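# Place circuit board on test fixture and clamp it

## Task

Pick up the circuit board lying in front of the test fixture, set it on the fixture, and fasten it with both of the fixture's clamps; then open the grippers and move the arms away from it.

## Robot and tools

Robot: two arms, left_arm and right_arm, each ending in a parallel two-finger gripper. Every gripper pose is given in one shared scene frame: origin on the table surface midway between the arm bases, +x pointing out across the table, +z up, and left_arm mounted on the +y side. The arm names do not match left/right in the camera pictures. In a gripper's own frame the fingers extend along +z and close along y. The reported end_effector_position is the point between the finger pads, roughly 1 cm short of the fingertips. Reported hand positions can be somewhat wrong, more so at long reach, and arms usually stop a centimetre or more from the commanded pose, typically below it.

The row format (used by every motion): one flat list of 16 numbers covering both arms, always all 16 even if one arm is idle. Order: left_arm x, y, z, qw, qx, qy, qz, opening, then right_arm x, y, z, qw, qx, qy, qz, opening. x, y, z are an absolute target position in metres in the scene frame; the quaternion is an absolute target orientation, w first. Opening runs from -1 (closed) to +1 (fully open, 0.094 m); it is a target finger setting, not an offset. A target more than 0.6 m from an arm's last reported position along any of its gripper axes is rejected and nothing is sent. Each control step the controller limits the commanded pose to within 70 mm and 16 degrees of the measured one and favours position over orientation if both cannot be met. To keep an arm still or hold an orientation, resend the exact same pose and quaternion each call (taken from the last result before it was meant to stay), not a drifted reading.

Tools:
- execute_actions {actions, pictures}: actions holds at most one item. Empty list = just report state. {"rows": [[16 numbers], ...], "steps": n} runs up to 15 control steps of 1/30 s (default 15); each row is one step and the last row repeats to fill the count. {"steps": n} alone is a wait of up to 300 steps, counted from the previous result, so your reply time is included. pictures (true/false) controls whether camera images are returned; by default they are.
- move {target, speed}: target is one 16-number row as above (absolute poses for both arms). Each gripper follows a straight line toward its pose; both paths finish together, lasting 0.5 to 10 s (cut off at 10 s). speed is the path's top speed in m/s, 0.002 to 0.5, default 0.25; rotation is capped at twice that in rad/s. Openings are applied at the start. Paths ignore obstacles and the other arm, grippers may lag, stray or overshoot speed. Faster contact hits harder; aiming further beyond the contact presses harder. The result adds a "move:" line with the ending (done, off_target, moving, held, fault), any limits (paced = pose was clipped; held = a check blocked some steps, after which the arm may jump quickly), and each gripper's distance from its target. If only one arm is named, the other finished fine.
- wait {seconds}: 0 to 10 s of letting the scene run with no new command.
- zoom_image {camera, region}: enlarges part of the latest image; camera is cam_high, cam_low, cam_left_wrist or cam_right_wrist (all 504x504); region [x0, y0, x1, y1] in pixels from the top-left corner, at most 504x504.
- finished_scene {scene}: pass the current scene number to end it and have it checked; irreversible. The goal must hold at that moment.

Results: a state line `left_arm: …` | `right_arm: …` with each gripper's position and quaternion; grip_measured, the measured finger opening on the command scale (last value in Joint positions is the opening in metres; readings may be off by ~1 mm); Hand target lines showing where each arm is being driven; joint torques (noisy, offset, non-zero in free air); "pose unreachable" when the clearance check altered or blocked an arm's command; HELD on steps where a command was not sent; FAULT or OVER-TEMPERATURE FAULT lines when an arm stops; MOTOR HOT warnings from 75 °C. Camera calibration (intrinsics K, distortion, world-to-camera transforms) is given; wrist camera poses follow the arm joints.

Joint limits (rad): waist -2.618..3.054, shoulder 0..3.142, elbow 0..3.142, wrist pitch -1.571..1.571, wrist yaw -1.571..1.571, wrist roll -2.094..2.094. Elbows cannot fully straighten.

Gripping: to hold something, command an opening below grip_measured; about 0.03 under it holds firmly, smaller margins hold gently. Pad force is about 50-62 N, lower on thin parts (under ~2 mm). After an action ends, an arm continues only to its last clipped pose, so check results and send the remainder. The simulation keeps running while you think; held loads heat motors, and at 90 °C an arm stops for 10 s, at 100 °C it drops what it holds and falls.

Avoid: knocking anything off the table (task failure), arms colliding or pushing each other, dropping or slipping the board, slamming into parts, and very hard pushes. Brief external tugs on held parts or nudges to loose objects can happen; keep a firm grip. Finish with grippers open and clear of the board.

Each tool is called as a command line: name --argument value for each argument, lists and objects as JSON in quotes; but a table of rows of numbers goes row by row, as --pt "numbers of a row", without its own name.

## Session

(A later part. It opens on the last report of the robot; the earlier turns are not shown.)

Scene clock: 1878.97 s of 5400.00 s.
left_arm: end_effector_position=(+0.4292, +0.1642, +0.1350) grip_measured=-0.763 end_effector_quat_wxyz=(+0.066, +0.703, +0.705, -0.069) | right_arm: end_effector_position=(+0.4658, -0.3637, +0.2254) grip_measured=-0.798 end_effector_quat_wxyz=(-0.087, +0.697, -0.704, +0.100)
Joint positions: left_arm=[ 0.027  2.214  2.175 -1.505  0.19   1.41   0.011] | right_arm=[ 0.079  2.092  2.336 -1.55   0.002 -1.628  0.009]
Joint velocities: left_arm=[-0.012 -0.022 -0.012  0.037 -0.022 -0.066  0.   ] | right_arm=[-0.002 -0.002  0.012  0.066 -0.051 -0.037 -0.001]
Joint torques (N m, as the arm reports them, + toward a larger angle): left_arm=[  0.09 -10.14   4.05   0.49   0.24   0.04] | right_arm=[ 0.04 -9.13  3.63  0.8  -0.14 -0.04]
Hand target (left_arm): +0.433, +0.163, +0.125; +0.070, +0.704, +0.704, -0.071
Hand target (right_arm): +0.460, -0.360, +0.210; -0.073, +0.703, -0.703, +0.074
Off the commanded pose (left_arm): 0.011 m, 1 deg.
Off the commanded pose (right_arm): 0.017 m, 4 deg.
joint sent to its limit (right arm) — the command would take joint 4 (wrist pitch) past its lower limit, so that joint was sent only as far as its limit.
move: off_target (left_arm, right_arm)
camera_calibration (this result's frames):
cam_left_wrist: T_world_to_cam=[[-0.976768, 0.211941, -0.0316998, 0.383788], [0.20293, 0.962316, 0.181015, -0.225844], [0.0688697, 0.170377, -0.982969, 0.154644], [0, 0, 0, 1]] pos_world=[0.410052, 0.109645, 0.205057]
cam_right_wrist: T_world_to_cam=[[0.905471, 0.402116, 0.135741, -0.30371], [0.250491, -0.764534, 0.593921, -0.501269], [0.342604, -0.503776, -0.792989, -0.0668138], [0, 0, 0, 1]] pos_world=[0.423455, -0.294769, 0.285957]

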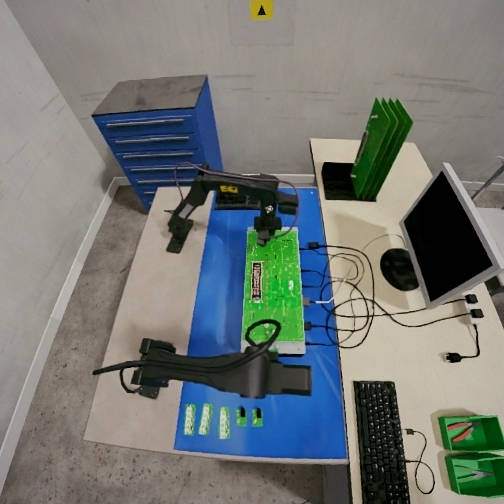

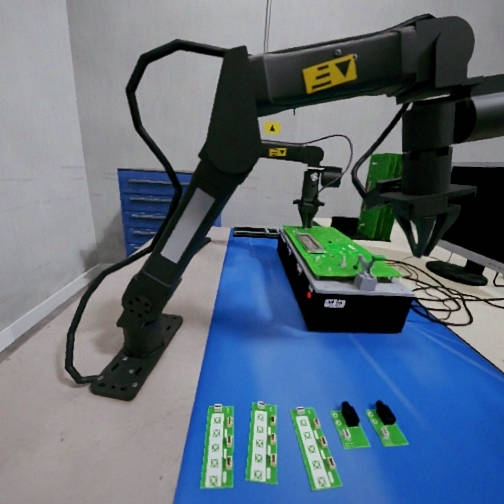

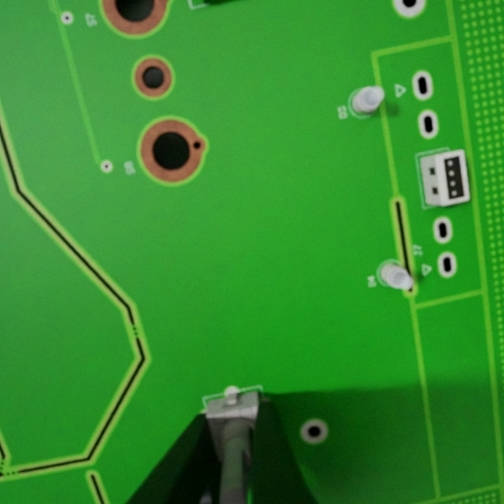

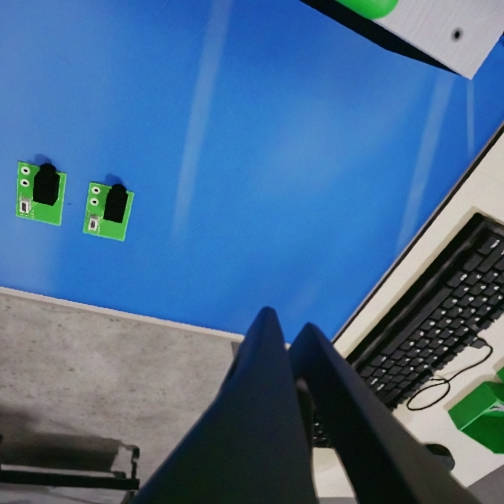

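move --target '[0.429,0.163,0.135,0.07,0.70,0.70,-0.07,-0.5,0.46,-0.36,0.21,-0.07,0.70,-0.70,0.07,-0.8]' --speed 0.02

move --target '[0.429,0.163,0.20,0.07,0.70,0.70,-0.07,-0.5,0.46,-0.36,0.21,-0.07,0.70,-0.70,0.07,-0.8]' --speed 0.06

move --target '[0.53,0.18,0.20,0.2,0.69,0.70,0.04,0.8,0.46,-0.36,0.21,-0.07,0.70,-0.70,0.07,-0.8]' --speed 0.1

zoom_image --camera "cam_left_wrist" --region '[250,330,380,460]'

Scene clock: 1889.13 s of 5400.00 s.
left_arm: end_effector_position=(+0.4237, +0.1642, +0.1357) grip_measured=-0.502 end_effector_quat_wxyz=(+0.059, +0.701, +0.706, -0.077) | right_arm: end_effector_position=(+0.4658, -0.3637, +0.2254) grip_measured=-0.798 end_effector_quat_wxyz=(-0.087, +0.697, -0.704, +0.100)
Joint positions: left_arm=[ 0.027  2.213  2.175 -1.527  0.195  1.408  0.023] | right_arm=[ 0.079  2.092  2.336 -1.55   0.002 -1.628  0.009]
Joint velocities: left_arm=[ 0.007  0.002 -0.002  0.022  0.022 -0.051 -0.001] | right_arm=[ 0.007 -0.002 -0.002 -0.007 -0.022 -0.007  0.   ]
Joint torques (N m, as the arm reports them, + toward a larger angle): left_arm=[  0.05 -11.06   5.23   0.39   0.12   0.  ] | right_arm=[ 0.03 -9.14  3.62  0.8  -0.14 -0.04]
Hand target (left_arm): +0.429, +0.163, +0.135; +0.070, +0.703, +0.704, -0.071
Hand target (right_arm): +0.460, -0.360, +0.210; -0.073, +0.703, -0.703, +0.074
Off the commanded pose (left_arm): 0.005 m, 2 deg.
Off the commanded pose (right_arm): 0.017 m, 4 deg.
joint sent to its limit (right arm) — the command would take joint 4 (wrist pitch) past its lower limit, so that joint was sent only as far as its limit.
After step 90, 5.23 s passed at rest.
move: off_target (right_arm)
camera_calibration (this result's frames):
cam_left_wrist: T_world_to_cam=[[-0.977606, 0.210152, -0.0110616, 0.376266], [0.205029, 0.962983, 0.175007, -0.225021], [0.0474303, 0.16882, -0.984505, 0.165274], [0, 0, 0, 1]] pos_world=[0.406136, 0.109717, 0.206255]
cam_right_wrist: T_world_to_cam=[[0.905471, 0.402116, 0.135741, -0.30371], [0.250491, -0.764534, 0.593921, -0.501269], [0.342604, -0.503776, -0.792989, -0.0668138], [0, 0, 0, 1]] pos_world=[0.423455, -0.294769, 0.285957]

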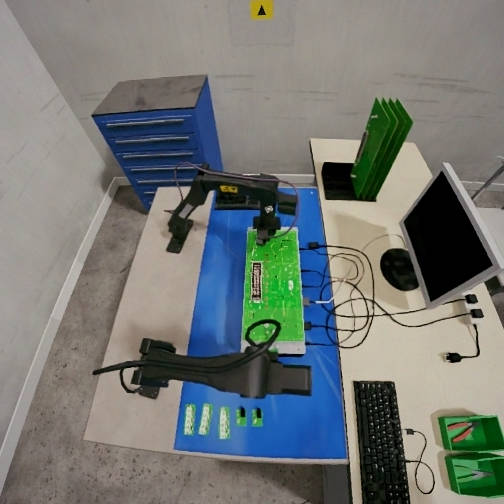

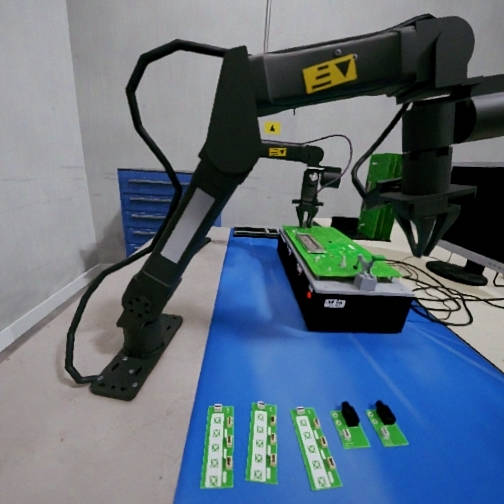

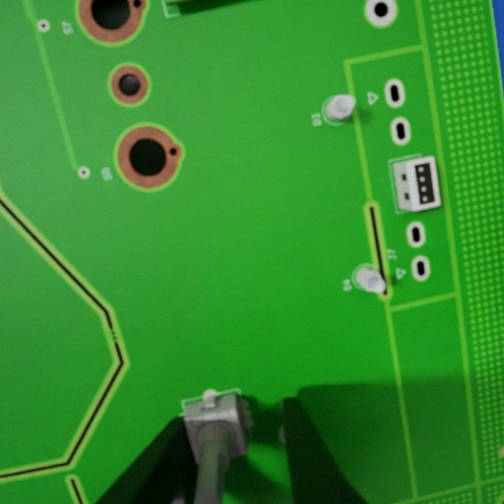

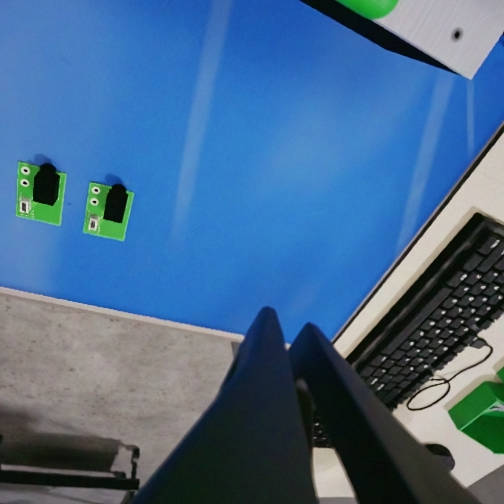

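Scene clock: 1890.53 s of 5400.00 s.
left_arm: end_effector_position=(+0.4319, +0.1630, +0.1869) grip_measured=-0.502 end_effector_quat_wxyz=(+0.116, +0.700, +0.704, -0.036) | right_arm: end_effector_position=(+0.4658, -0.3637, +0.2254) grip_measured=-0.798 end_effector_quat_wxyz=(-0.087, +0.697, -0.704, +0.100)
Joint positions: left_arm=[ 0.027  2.139  2.256 -1.539  0.195  1.396  0.023] | right_arm=[ 0.079  2.092  2.336 -1.55   0.002 -1.628  0.009]
Joint velocities: left_arm=[ 0.002 -0.002 -0.002  0.022  0.037  0.007 -0.   ] | right_arm=[ 0.007 -0.007  0.002 -0.022 -0.037  0.007 -0.   ]
Joint torques (N m, as the arm reports them, + toward a larger angle): left_arm=[  0.27 -11.44   7.12   0.25   0.23  -0.15] | right_arm=[ 0.02 -9.14  3.63  0.81 -0.14 -0.04]
Hand target (left_arm): +0.429, +0.163, +0.200; +0.127, +0.696, +0.706, -0.033
Hand target (right_arm): +0.460, -0.360, +0.210; -0.073, +0.703, -0.703, +0.074
Off the commanded pose (left_arm): 0.013 m, 7 deg.
Off the commanded pose (right_arm): 0.017 m, 4 deg.
joint sent to its limit (left arm) — the command would take joint 4 (wrist pitch) past its lower limit, so that joint was sent only as far as its limit.
joint sent to its limit (right arm) — the command would take joint 4 (wrist pitch) past its lower limit, so that joint was sent only as far as its limit.
move: off_target (left_arm, right_arm)
camera_calibration (this result's frames):
cam_left_wrist: T_world_to_cam=[[-0.968771, 0.196666, -0.151014, 0.40963], [0.168775, 0.96918, 0.179455, -0.220671], [0.181653, 0.148364, -0.972106, 0.158514], [0, 0, 0, 1]] pos_world=[0.405286, 0.109792, 0.255553]
cam_right_wrist: T_world_to_cam=[[0.905471, 0.402116, 0.135741, -0.30371], [0.250491, -0.764534, 0.593921, -0.501269], [0.342604, -0.503776, -0.792989, -0.0668138], [0, 0, 0, 1]] pos_world=[0.423455, -0.294769, 0.285957]

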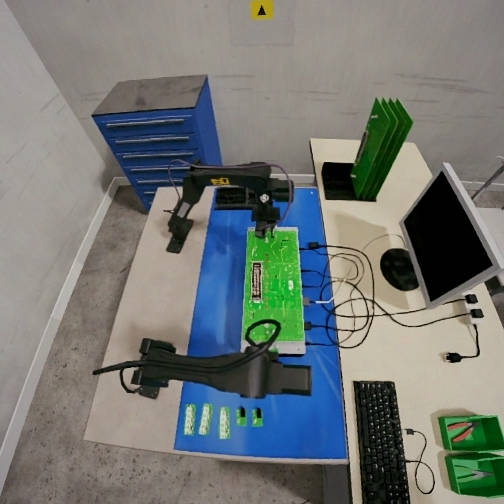

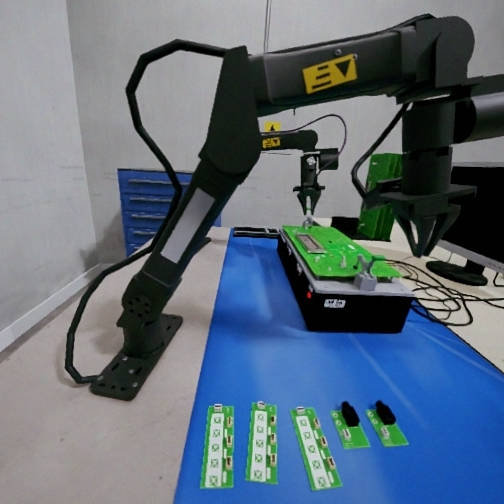

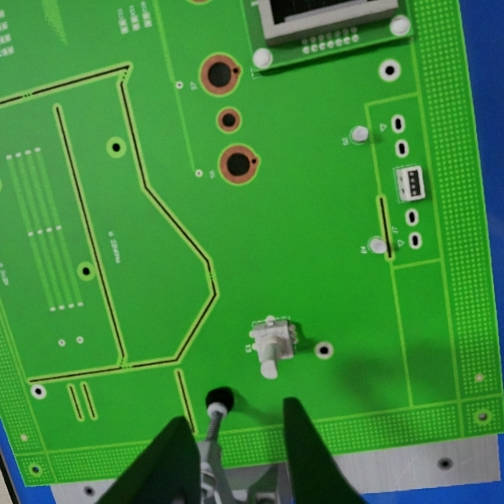

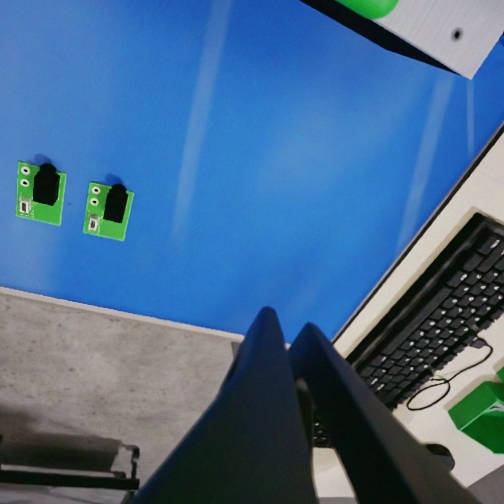

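Scene clock: 1892.00 s of 5400.00 s.
left_arm: end_effector_position=(+0.5314, +0.1785, +0.2066) grip_measured=+0.798 end_effector_quat_wxyz=(+0.218, +0.683, +0.695, +0.054) | right_arm: end_effector_position=(+0.4658, -0.3637, +0.2254) grip_measured=-0.798 end_effector_quat_wxyz=(-0.087, +0.697, -0.704, +0.100)
Joint positions: left_arm=[ 0.082  2.457  2.832 -1.53   0.184  1.414  0.084] | right_arm=[ 0.079  2.092  2.336 -1.55   0.002 -1.628  0.009]
Joint velocities: left_arm=[-0.027  0.002  0.032  0.007 -0.022  0.022 -0.001] | right_arm=[ 0.002 -0.022  0.007 -0.022  0.051 -0.007  0.001]
Joint torques (N m, as the arm reports them, + toward a larger angle): left_arm=[  0.41 -10.26   6.95   0.66   0.11  -0.03] | right_arm=[ 0.02 -9.13  3.62  0.8  -0.14 -0.04]
Hand target (left_arm): +0.530, +0.182, +0.200; +0.209, +0.684, +0.697, +0.048
Hand target (right_arm): +0.460, -0.360, +0.210; -0.073, +0.703, -0.703, +0.074
Off the commanded pose (left_arm): 0.007 m, 3 deg.
Off the commanded pose (right_arm): 0.017 m, 4 deg.
elbow stopped short (left arm): the move would have taken joint 3 (elbow) straighter than the controller allows; a more bent joint 3 avoids this.
joint sent to its limit (right arm) — the command would take joint 4 (wrist pitch) past its lower limit, so that joint was sent only as far as its limit.
move: off_target (left_arm, right_arm)
camera_calibration (this result's frames):
cam_left_wrist: T_world_to_cam=[[-0.899653, 0.153357, -0.408786, 0.530224], [0.078672, 0.977898, 0.193719, -0.212683], [0.429459, 0.14212, -0.891833, 0.0101608], [0, 0, 0, 1]] pos_world=[0.489386, 0.125225, 0.267011]
cam_right_wrist: T_world_to_cam=[[0.905471, 0.402116, 0.135741, -0.30371], [0.250491, -0.764534, 0.593921, -0.501269], [0.342604, -0.503776, -0.792989, -0.0668138], [0, 0, 0, 1]] pos_world=[0.423455, -0.294769, 0.285957]

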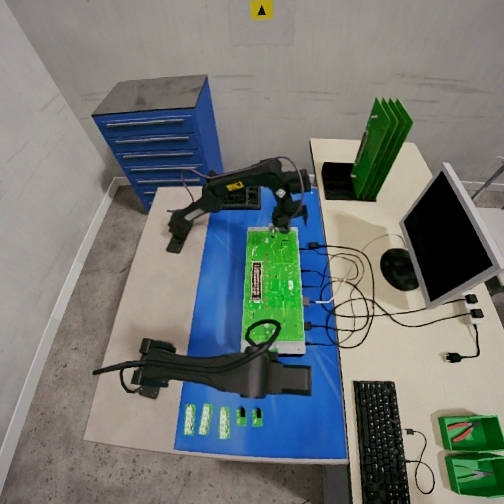

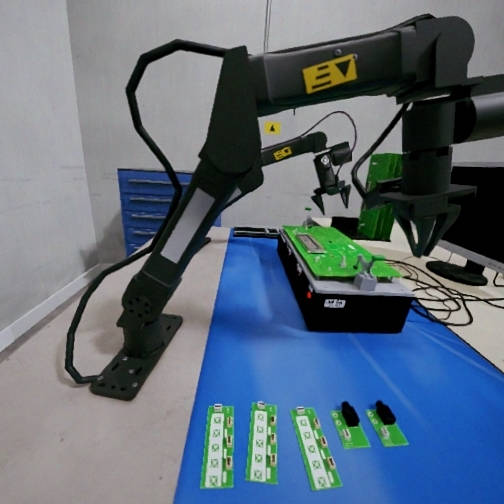

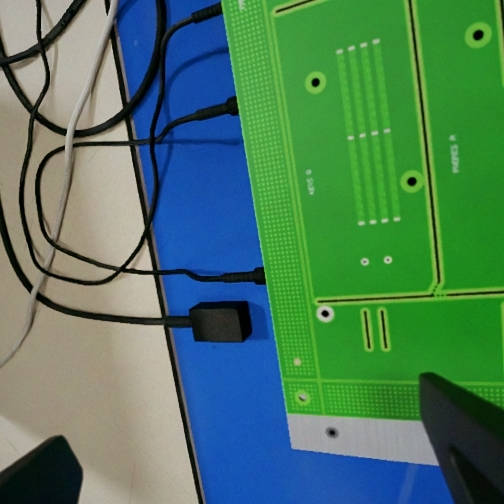

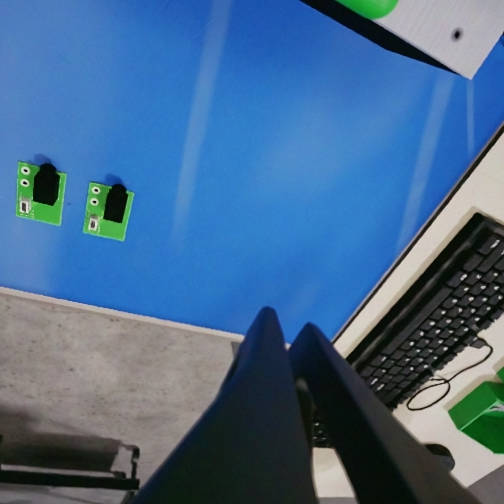

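Region (250, 330, 380, 460) of cam_left_wrist's 504x504 image, scaled by 3.877, with more detail than that image has.

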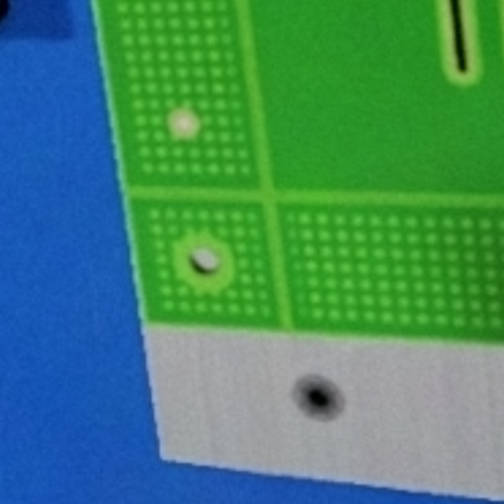

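execute_actions --actions '[]'

Scene clock: 1909.57 s of 5400.00 s.
left_arm: end_effector_position=(+0.5313, +0.1786, +0.2070) grip_measured=+0.798 end_effector_quat_wxyz=(+0.218, +0.683, +0.695, +0.054) | right_arm: end_effector_position=(+0.4658, -0.3637, +0.2254) grip_measured=-0.798 end_effector_quat_wxyz=(-0.087, +0.697, -0.704, +0.100)
Joint positions: left_arm=[ 0.082  2.457  2.833 -1.531  0.184  1.414  0.084] | right_arm=[ 0.079  2.092  2.336 -1.55   0.002 -1.628  0.009]
Joint velocities: left_arm=[-0.007  0.007  0.002  0.007  0.066 -0.007  0.   ] | right_arm=[ 0.017 -0.007  0.002 -0.007 -0.022 -0.022 -0.001]
Joint torques (N m, as the arm reports them, + toward a larger angle): left_arm=[  0.62 -10.47   7.18   0.65   0.1    0.01] | right_arm=[ 0.04 -9.13  3.63  0.81 -0.14 -0.04]
Hand target (left_arm): +0.530, +0.182, +0.200; +0.209, +0.684, +0.697, +0.049
Hand target (right_arm): +0.460, -0.360, +0.210; -0.073, +0.703, -0.703, +0.074
Off the commanded pose (left_arm): 0.007 m, 3 deg.
Off the commanded pose (right_arm): 0.017 m, 4 deg.
Steps of this call (steps 1 to 90: nothing new was sent; then 14.57 s passed at rest). Readings (end_effector_position):
1: left_arm (+0.5314, +0.1785, +0.2068) | right_arm (+0.4658, -0.3637, +0.2254)
2: left_arm (+0.5314, +0.1785, +0.2069) | right_arm (+0.4658, -0.3637, +0.2254)
4: left_arm (+0.5314, +0.1785, +0.2070) | right_arm (+0.4658, -0.3637, +0.2254)
8: left_arm (+0.5313, +0.1785, +0.2070) | right_arm (+0.4658, -0.3637, +0.2254)
90: the state above
camera_calibration (this result's frames):
cam_left_wrist: T_world_to_cam=[[-0.89941, 0.153708, -0.409188, 0.530135], [0.0789174, 0.97785, 0.193859, -0.212905], [0.429922, 0.142067, -0.891619, 0.0102504], [0, 0, 0, 1]] pos_world=[0.489204, 0.125247, 0.267338]
cam_right_wrist: T_world_to_cam=[[0.905471, 0.402116, 0.135741, -0.30371], [0.250491, -0.764534, 0.593921, -0.501269], [0.342604, -0.503776, -0.792989, -0.0668138], [0, 0, 0, 1]] pos_world=[0.423455, -0.294769, 0.285957]

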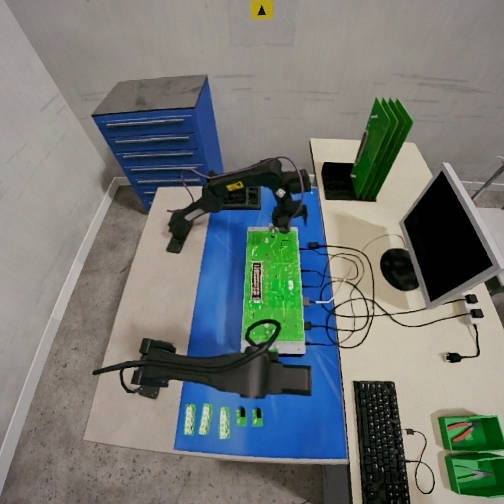

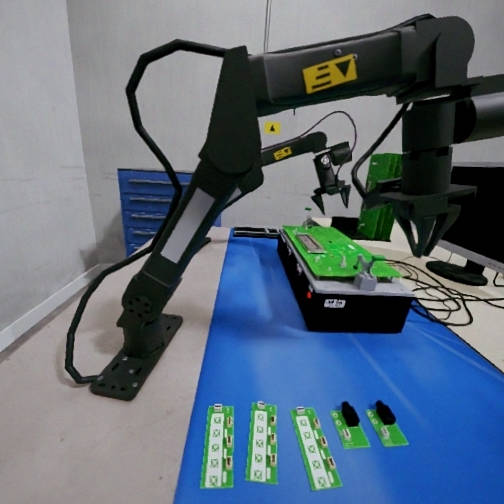

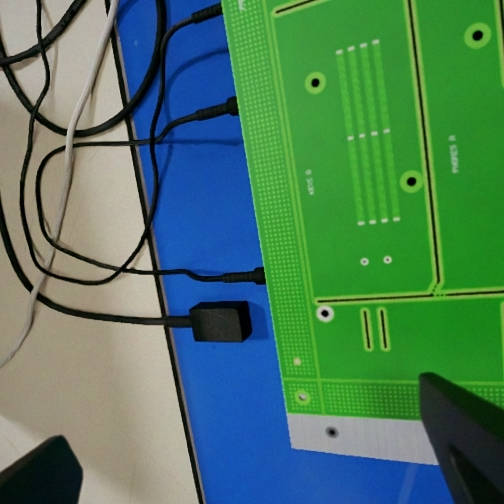

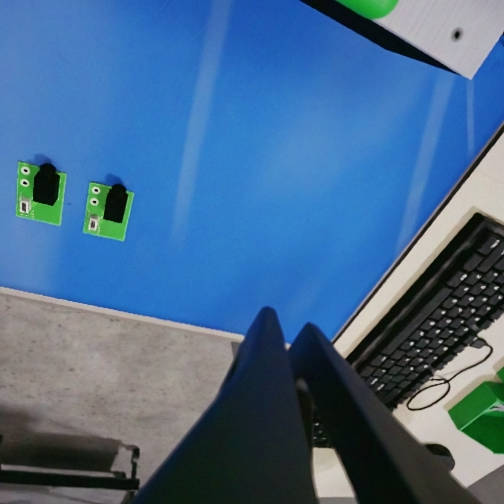

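zoom_image --camera "cam_left_wrist" --region '[250,330,400,470]'

zoom_image --camera "cam_low" --region '[270,200,430,310]'

Region (250, 330, 400, 470) of cam_left_wrist's 504x504 image, scaled by 3.360, with more detail than that image has; it fills the top 470 rows of this view, and the rest is white.

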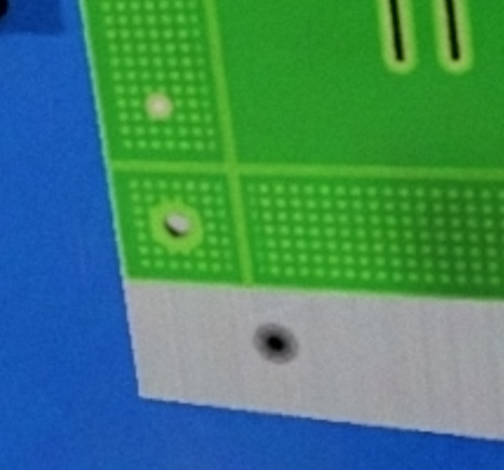

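Region (270, 200, 430, 310) of cam_low's 504x504 image, scaled by 3.150, with more detail than that image has; it fills the top 346 rows of this view, and the rest is white.

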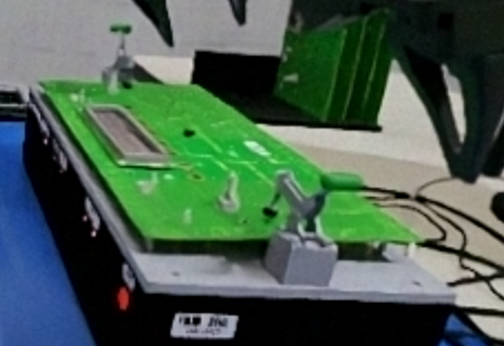

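move --target '[0.50,0.36,0.10,0.354,0.612,0.612,-0.354,-0.9,0.46,-0.36,0.21,-0.07,0.70,-0.70,0.07,-0.8]'

zoom_image --camera "cam_left_wrist" --region '[0,0,504,300]'

Scene clock: 1929.50 s of 5400.00 s.
left_arm: end_effector_position=(+0.4977, +0.3646, +0.1052) grip_measured=-0.898 end_effector_quat_wxyz=(+0.415, +0.579, +0.673, -0.196) | right_arm: end_effector_position=(+0.4658, -0.3637, +0.2254) grip_measured=-0.798 end_effector_quat_wxyz=(-0.087, +0.697, -0.704, +0.100)
Joint positions: left_arm=[ 0.678  2.607  2.466 -1.538  0.95   1.973  0.005] | right_arm=[ 0.079  2.092  2.336 -1.55   0.002 -1.628  0.009]
Joint velocities: left_arm=[-0.007 -0.002  0.012  0.007  0.037  0.022 -0.   ] | right_arm=[-0.002 -0.017 -0.002  0.007 -0.007  0.037  0.   ]
Joint torques (N m, as the arm reports them, + toward a larger angle): left_arm=[ -0.2  -11.8    5.    -0.2    0.85  -0.01] | right_arm=[ 0.03 -9.14  3.63  0.8  -0.14 -0.04]
Hand target (left_arm): +0.495, +0.359, +0.098; +0.418, +0.570, +0.673, -0.218
Hand target (right_arm): +0.460, -0.360, +0.210; -0.073, +0.703, -0.703, +0.074
Off the commanded pose (left_arm): 0.007 m, 21 deg; orientation clipped at the last step of the last action.
Off the commanded pose (right_arm): 0.017 m, 4 deg.
joint sent to its limit (left arm) — the command would take joint 4 (wrist pitch) past its lower limit, so that joint was sent only as far as its limit.
joint sent to its limit (right arm) — the command would take joint 4 (wrist pitch) past its lower limit, so that joint was sent only as far as its limit.
After step 90, 14.60 s passed at rest.
move: off_target (left_arm, right_arm); limits=paced
camera_calibration (this result's frames):
cam_left_wrist: T_world_to_cam=[[-0.91894, -0.107443, -0.379479, 0.531502], [0.0875686, 0.882577, -0.461942, -0.273088], [0.384552, -0.457727, -0.801627, 0.139315], [0, 0, 0, 1]] pos_world=[0.458759, 0.361896, 0.187222]
cam_right_wrist: T_world_to_cam=[[0.905471, 0.402116, 0.135741, -0.30371], [0.250491, -0.764534, 0.593921, -0.501269], [0.342604, -0.503776, -0.792989, -0.0668138], [0, 0, 0, 1]] pos_world=[0.423455, -0.294769, 0.285957]

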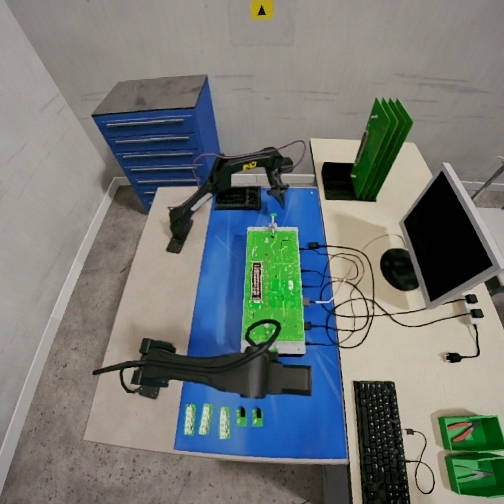

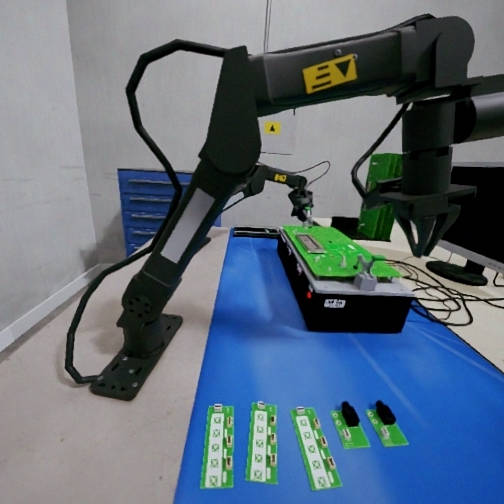

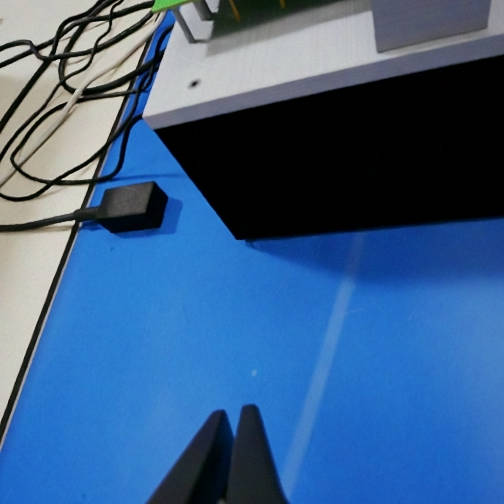

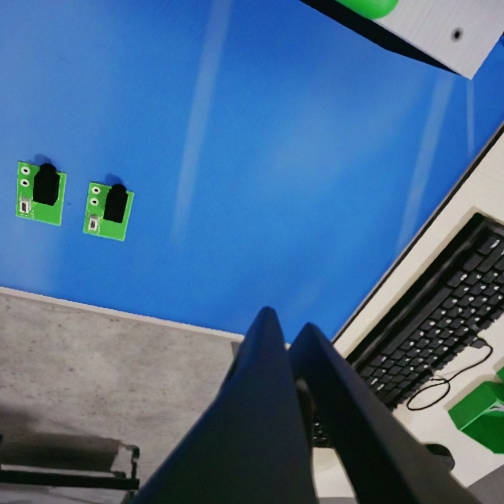

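Region (0, 0, 504, 300) of cam_left_wrist's 504x504 image, scaled by 1.000; it fills the top 300 rows of this view, and the rest is white.

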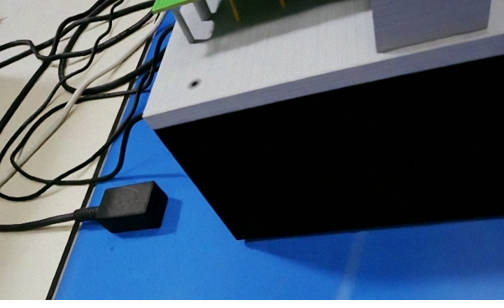

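move --target '[0.52,0.345,0.125,0.354,0.612,0.612,-0.354,-0.9,0.46,-0.36,0.21,-0.07,0.70,-0.70,0.07,-0.8]'

zoom_image --camera "cam_left_wrist" --region '[120,0,340,160]'

Scene clock: 1934.50 s of 5400.00 s.
left_arm: end_effector_position=(+0.5191, +0.3491, +0.1282) grip_measured=-0.898 end_effector_quat_wxyz=(+0.434, +0.567, +0.673, -0.194) | right_arm: end_effector_position=(+0.4658, -0.3637, +0.2254) grip_measured=-0.798 end_effector_quat_wxyz=(-0.087, +0.697, -0.704, +0.100)
Joint positions: left_arm=[ 0.638  2.64   2.601 -1.54   0.992  1.861  0.005] | right_arm=[ 0.079  2.092  2.336 -1.55   0.002 -1.628  0.009]
Joint velocities: left_arm=[ 0.012 -0.007 -0.007 -0.007 -0.037 -0.007  0.   ] | right_arm=[-0.046  0.002 -0.002 -0.007  0.051  0.007  0.   ]
Joint torques (N m, as the arm reports them, + toward a larger angle): left_arm=[ -0.43 -11.35   7.33   0.01   0.77  -0.17] | right_arm=[ 0.03 -9.14  3.62  0.81 -0.14 -0.04]
Hand target (left_arm): +0.520, +0.345, +0.125; +0.438, +0.556, +0.674, -0.210
Hand target (right_arm): +0.460, -0.360, +0.210; -0.073, +0.703, -0.703, +0.074
Off the commanded pose (left_arm): 0.005 m, 22 deg; orientation clipped at the last step of the last action.
Off the commanded pose (right_arm): 0.017 m, 4 deg.
joint sent to its limit (left arm) — the command would take joint 4 (wrist pitch) past its lower limit, so that joint was sent only as far as its limit.
joint sent to its limit (right arm) — the command would take joint 4 (wrist pitch) past its lower limit, so that joint was sent only as far as its limit.
After step 90, 0.80 s passed at rest.
move: off_target (left_arm, right_arm); limits=paced
camera_calibration (this result's frames):
cam_left_wrist: T_world_to_cam=[[-0.906575, -0.142353, -0.397312, 0.566361], [0.0763828, 0.870512, -0.486184, -0.237421], [0.415075, -0.47111, -0.778311, 0.128258], [0, 0, 0, 1]] pos_world=[0.478347, 0.347725, 0.209416]
cam_right_wrist: T_world_to_cam=[[0.905471, 0.402116, 0.135741, -0.30371], [0.250491, -0.764534, 0.593921, -0.501269], [0.342604, -0.503776, -0.792989, -0.0668138], [0, 0, 0, 1]] pos_world=[0.423455, -0.294769, 0.285957]

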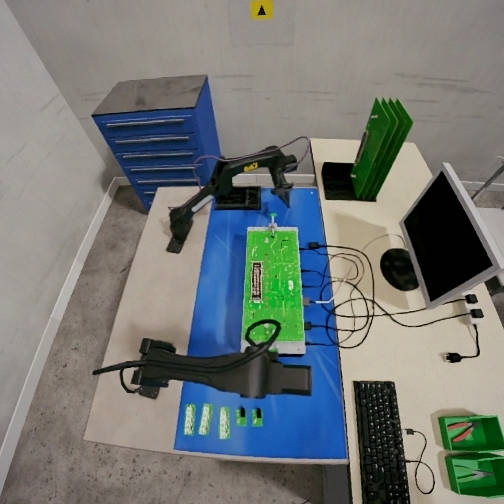

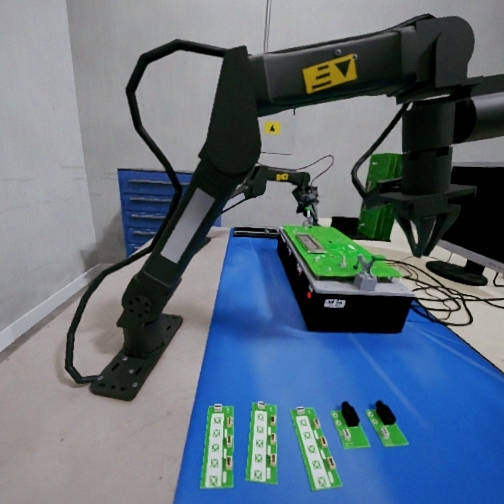

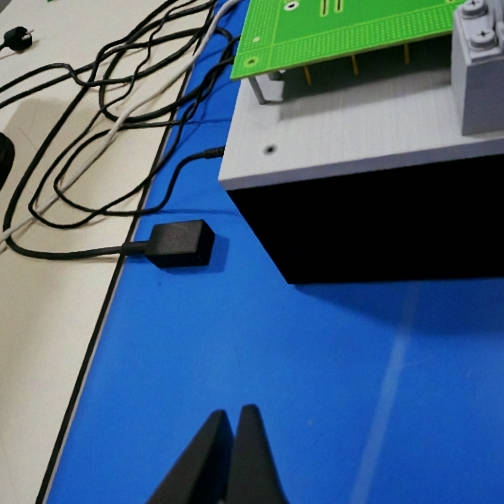

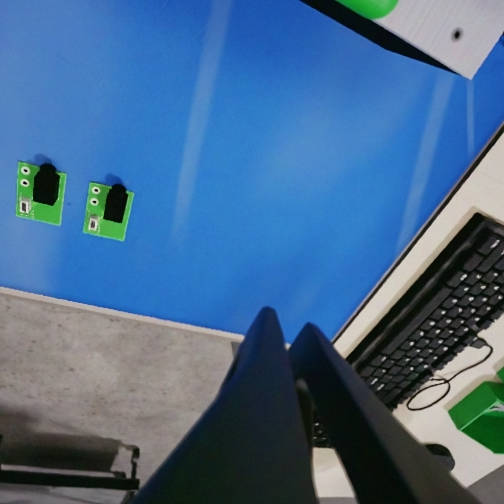

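Region (120, 0, 340, 160) of cam_left_wrist's 504x504 image, scaled by 2.291, with more detail than that image has; it fills the top 367 rows of this view, and the rest is white.

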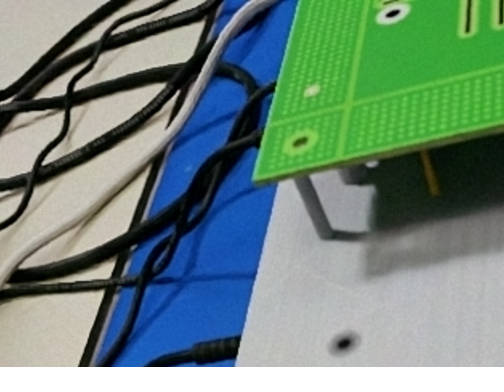

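move --target '[0.345,0.33,0.19,0.07,0.70,0.70,-0.07,-0.95,0.46,-0.36,0.21,-0.07,0.70,-0.70,0.07,-0.8]'

move --target '[0.335,0.19,0.17,0.07,0.70,0.70,-0.07,-0.95,0.46,-0.36,0.21,-0.07,0.70,-0.70,0.07,-0.8]'

move --target '[0.335,0.19,0.105,0.07,0.70,0.70,-0.07,-0.95,0.46,-0.36,0.21,-0.07,0.70,-0.70,0.07,-0.8]' --speed 0.08

Scene clock: 1949.63 s of 5400.00 s.
left_arm: end_effector_position=(+0.3512, +0.3303, +0.1890) grip_measured=-0.948 end_effector_quat_wxyz=(+0.096, +0.704, +0.703, -0.033) | right_arm: end_effector_position=(+0.4658, -0.3637, +0.2254) grip_measured=-0.798 end_effector_quat_wxyz=(-0.087, +0.697, -0.704, +0.100)
Joint positions: left_arm=[ 0.474  1.864  1.873 -1.548  0.201  1.861  0.002] | right_arm=[ 0.079  2.092  2.336 -1.55   0.002 -1.628  0.009]
Joint velocities: left_arm=[-0.017  0.007 -0.007 -0.007 -0.037 -0.007  0.001] | right_arm=[ 0.007 -0.002 -0.002  0.007  0.022 -0.037  0.001]
Joint torques (N m, as the arm reports them, + toward a larger angle): left_arm=[-0.55 -8.81  4.92  0.14  0.15 -0.14] | right_arm=[ 0.03 -9.14  3.62  0.8  -0.13 -0.04]
Hand target (left_arm): +0.346, +0.327, +0.190; +0.092, +0.703, +0.705, -0.037
Hand target (right_arm): +0.460, -0.360, +0.210; -0.073, +0.703, -0.703, +0.074
Off the commanded pose (left_arm): 0.006 m, 5 deg.
Off the commanded pose (right_arm): 0.017 m, 4 deg.
joint sent to its limit (left arm) — the command would take joint 4 (wrist pitch) past its lower limit, so that joint was sent only as far as its limit.
joint sent to its limit (right arm) — the command would take joint 4 (wrist pitch) past its lower limit, so that joint was sent only as far as its limit.
After step 90, 9.90 s passed at rest.
move: off_target (left_arm, right_arm)
camera_calibration (this result's frames):
cam_left_wrist: T_world_to_cam=[[-0.970667, 0.208408, -0.119884, 0.289837], [0.180845, 0.961449, 0.207147, -0.376466], [0.158434, 0.17939, -0.970937, 0.148052], [0, 0, 0, 1]] pos_world=[0.325961, 0.27499, 0.256479]
cam_right_wrist: T_world_to_cam=[[0.905471, 0.402116, 0.135741, -0.30371], [0.250491, -0.764534, 0.593921, -0.501269], [0.342604, -0.503776, -0.792989, -0.0668138], [0, 0, 0, 1]] pos_world=[0.423455, -0.294769, 0.285957]

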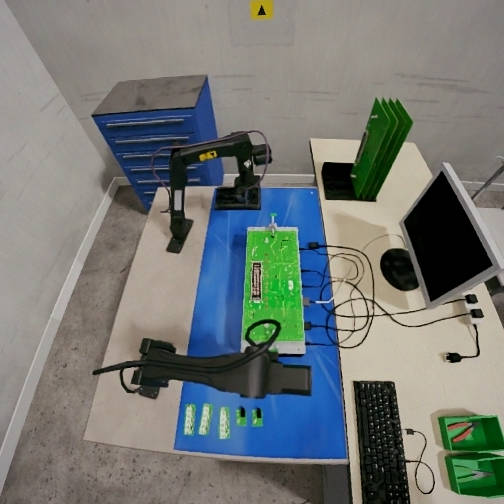

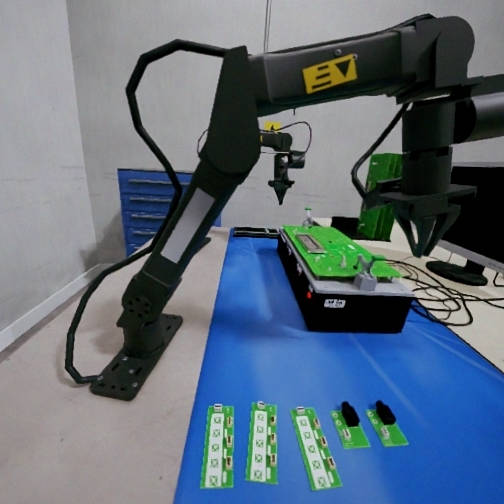

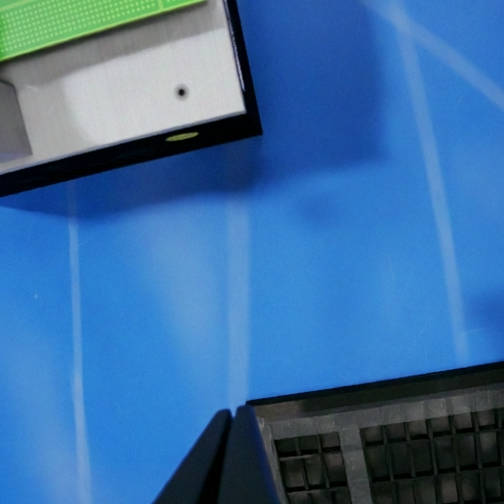

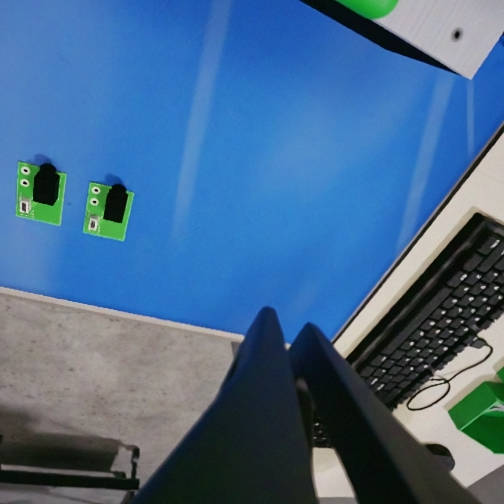

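Scene clock: 1950.83 s of 5400.00 s.
left_arm: end_effector_position=(+0.3414, +0.1885, +0.1676) grip_measured=-0.948 end_effector_quat_wxyz=(+0.069, +0.708, +0.699, -0.071) | right_arm: end_effector_position=(+0.4658, -0.3637, +0.2254) grip_measured=-0.798 end_effector_quat_wxyz=(-0.087, +0.697, -0.704, +0.100)
Joint positions: left_arm=[ 0.061  1.825  1.737 -1.463  0.197  1.461  0.002] | right_arm=[ 0.079  2.092  2.336 -1.55   0.002 -1.628  0.009]
Joint velocities: left_arm=[-0.012  0.002  0.002  0.022 -0.037 -0.037 -0.001] | right_arm=[-0.002 -0.012 -0.012 -0.051 -0.007  0.022  0.   ]
Joint torques (N m, as the arm reports them, + toward a larger angle): left_arm=[ 0.36 -9.11  4.98  0.28  0.13 -0.06] | right_arm=[ 0.03 -9.14  3.63  0.8  -0.14 -0.04]
Hand target (left_arm): +0.338, +0.189, +0.170; +0.072, +0.704, +0.703, -0.070
Hand target (right_arm): +0.460, -0.360, +0.210; -0.073, +0.703, -0.703, +0.074
Off the commanded pose (left_arm): 0.007 m, 1 deg.
Off the commanded pose (right_arm): 0.017 m, 4 deg.
joint sent to its limit (right arm) — the command would take joint 4 (wrist pitch) past its lower limit, so that joint was sent only as far as its limit.
move: off_target (right_arm)
camera_calibration (this result's frames):
cam_left_wrist: T_world_to_cam=[[-0.973162, 0.227322, -0.0357774, 0.290477], [0.217772, 0.959988, 0.176064, -0.241103], [0.074369, 0.163547, -0.983728, 0.188099], [0, 0, 0, 1]] pos_world=[0.321198, 0.134661, 0.23788]
cam_right_wrist: T_world_to_cam=[[0.905471, 0.402116, 0.135741, -0.30371], [0.250491, -0.764534, 0.593921, -0.501269], [0.342604, -0.503776, -0.792989, -0.0668138], [0, 0, 0, 1]] pos_world=[0.423455, -0.294769, 0.285957]

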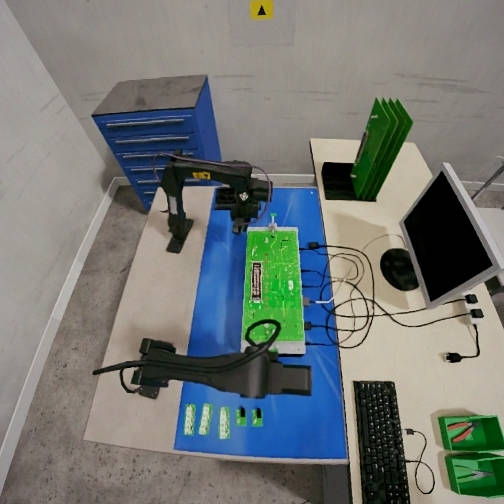

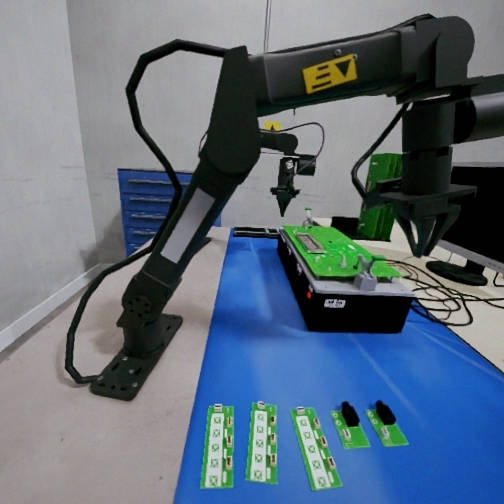

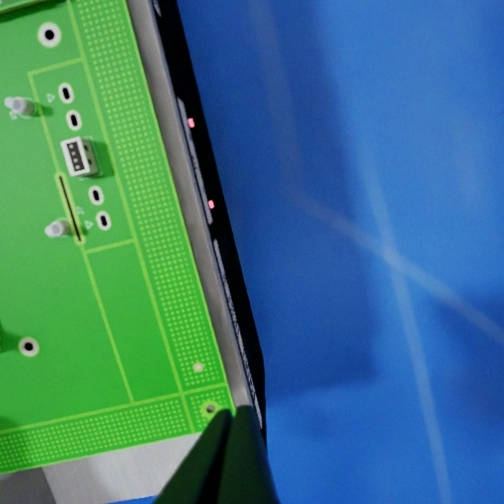

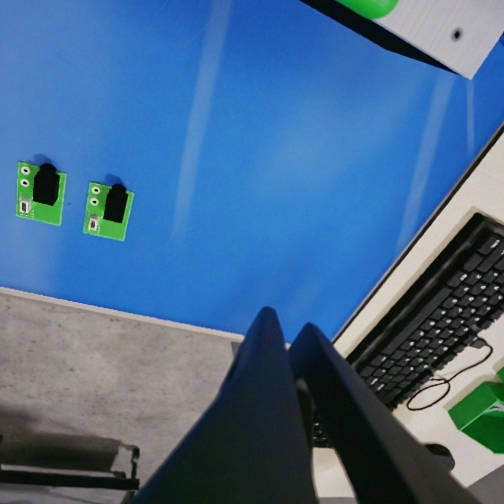

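Scene clock: 1952.17 s of 5400.00 s.
left_arm: end_effector_position=(+0.3364, +0.1891, +0.1013) grip_measured=-0.948 end_effector_quat_wxyz=(+0.065, +0.707, +0.701, -0.074) | right_arm: end_effector_position=(+0.4658, -0.3637, +0.2254) grip_measured=-0.798 end_effector_quat_wxyz=(-0.087, +0.697, -0.704, +0.100)
Joint positions: left_arm=[ 0.061  1.81   1.455 -1.206  0.197  1.458  0.002] | right_arm=[ 0.079  2.092  2.336 -1.55   0.002 -1.628  0.009]
Joint velocities: left_arm=[-0.007 -0.002 -0.002 -0.007 -0.051 -0.037  0.   ] | right_arm=[-0.007 -0.002  0.012 -0.037  0.037 -0.095 -0.001]
Joint torques (N m, as the arm reports them, + toward a larger angle): left_arm=[ 0.03 -9.05  5.03  0.2   0.17 -0.1 ] | right_arm=[ 0.03 -9.14  3.63  0.8  -0.14 -0.04]
Hand target (left_arm): +0.334, +0.190, +0.105; +0.070, +0.704, +0.704, -0.070
Hand target (right_arm): +0.460, -0.360, +0.210; -0.073, +0.703, -0.703, +0.074
Off the commanded pose (left_arm): 0.004 m, 1 deg.
Off the commanded pose (right_arm): 0.017 m, 4 deg.
joint sent to its limit (right arm) — the command would take joint 4 (wrist pitch) past its lower limit, so that joint was sent only as far as its limit.
move: off_target (right_arm)
camera_calibration (this result's frames):
cam_left_wrist: T_world_to_cam=[[-0.974253, 0.224082, -0.0248794, 0.282957], [0.216451, 0.960495, 0.174924, -0.228457], [0.0630939, 0.165035, -0.984268, 0.126701], [0, 0, 0, 1]] pos_world=[0.317127, 0.135116, 0.17171]
cam_right_wrist: T_world_to_cam=[[0.905471, 0.402116, 0.135741, -0.30371], [0.250491, -0.764534, 0.593921, -0.501269], [0.342604, -0.503776, -0.792989, -0.0668138], [0, 0, 0, 1]] pos_world=[0.423455, -0.294769, 0.285957]

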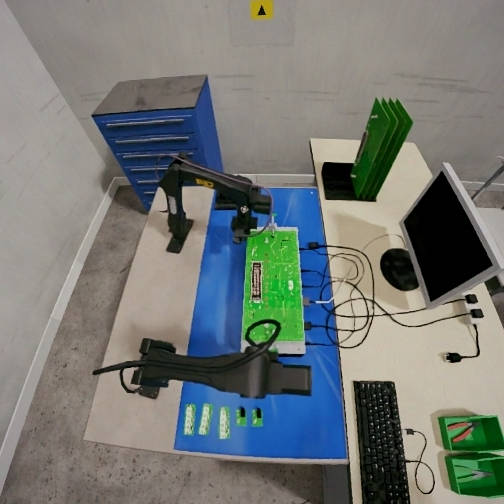

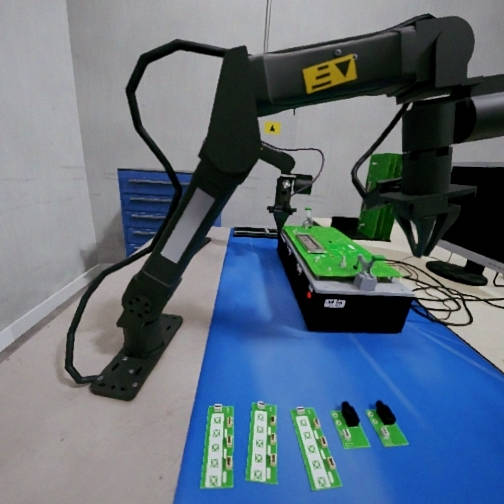

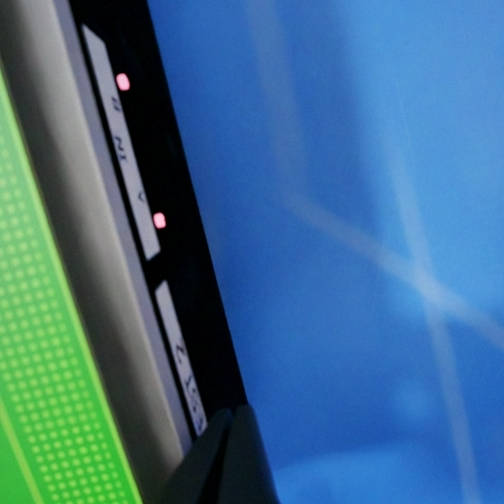

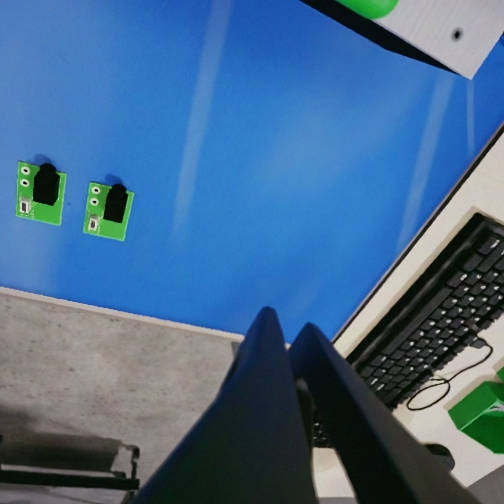

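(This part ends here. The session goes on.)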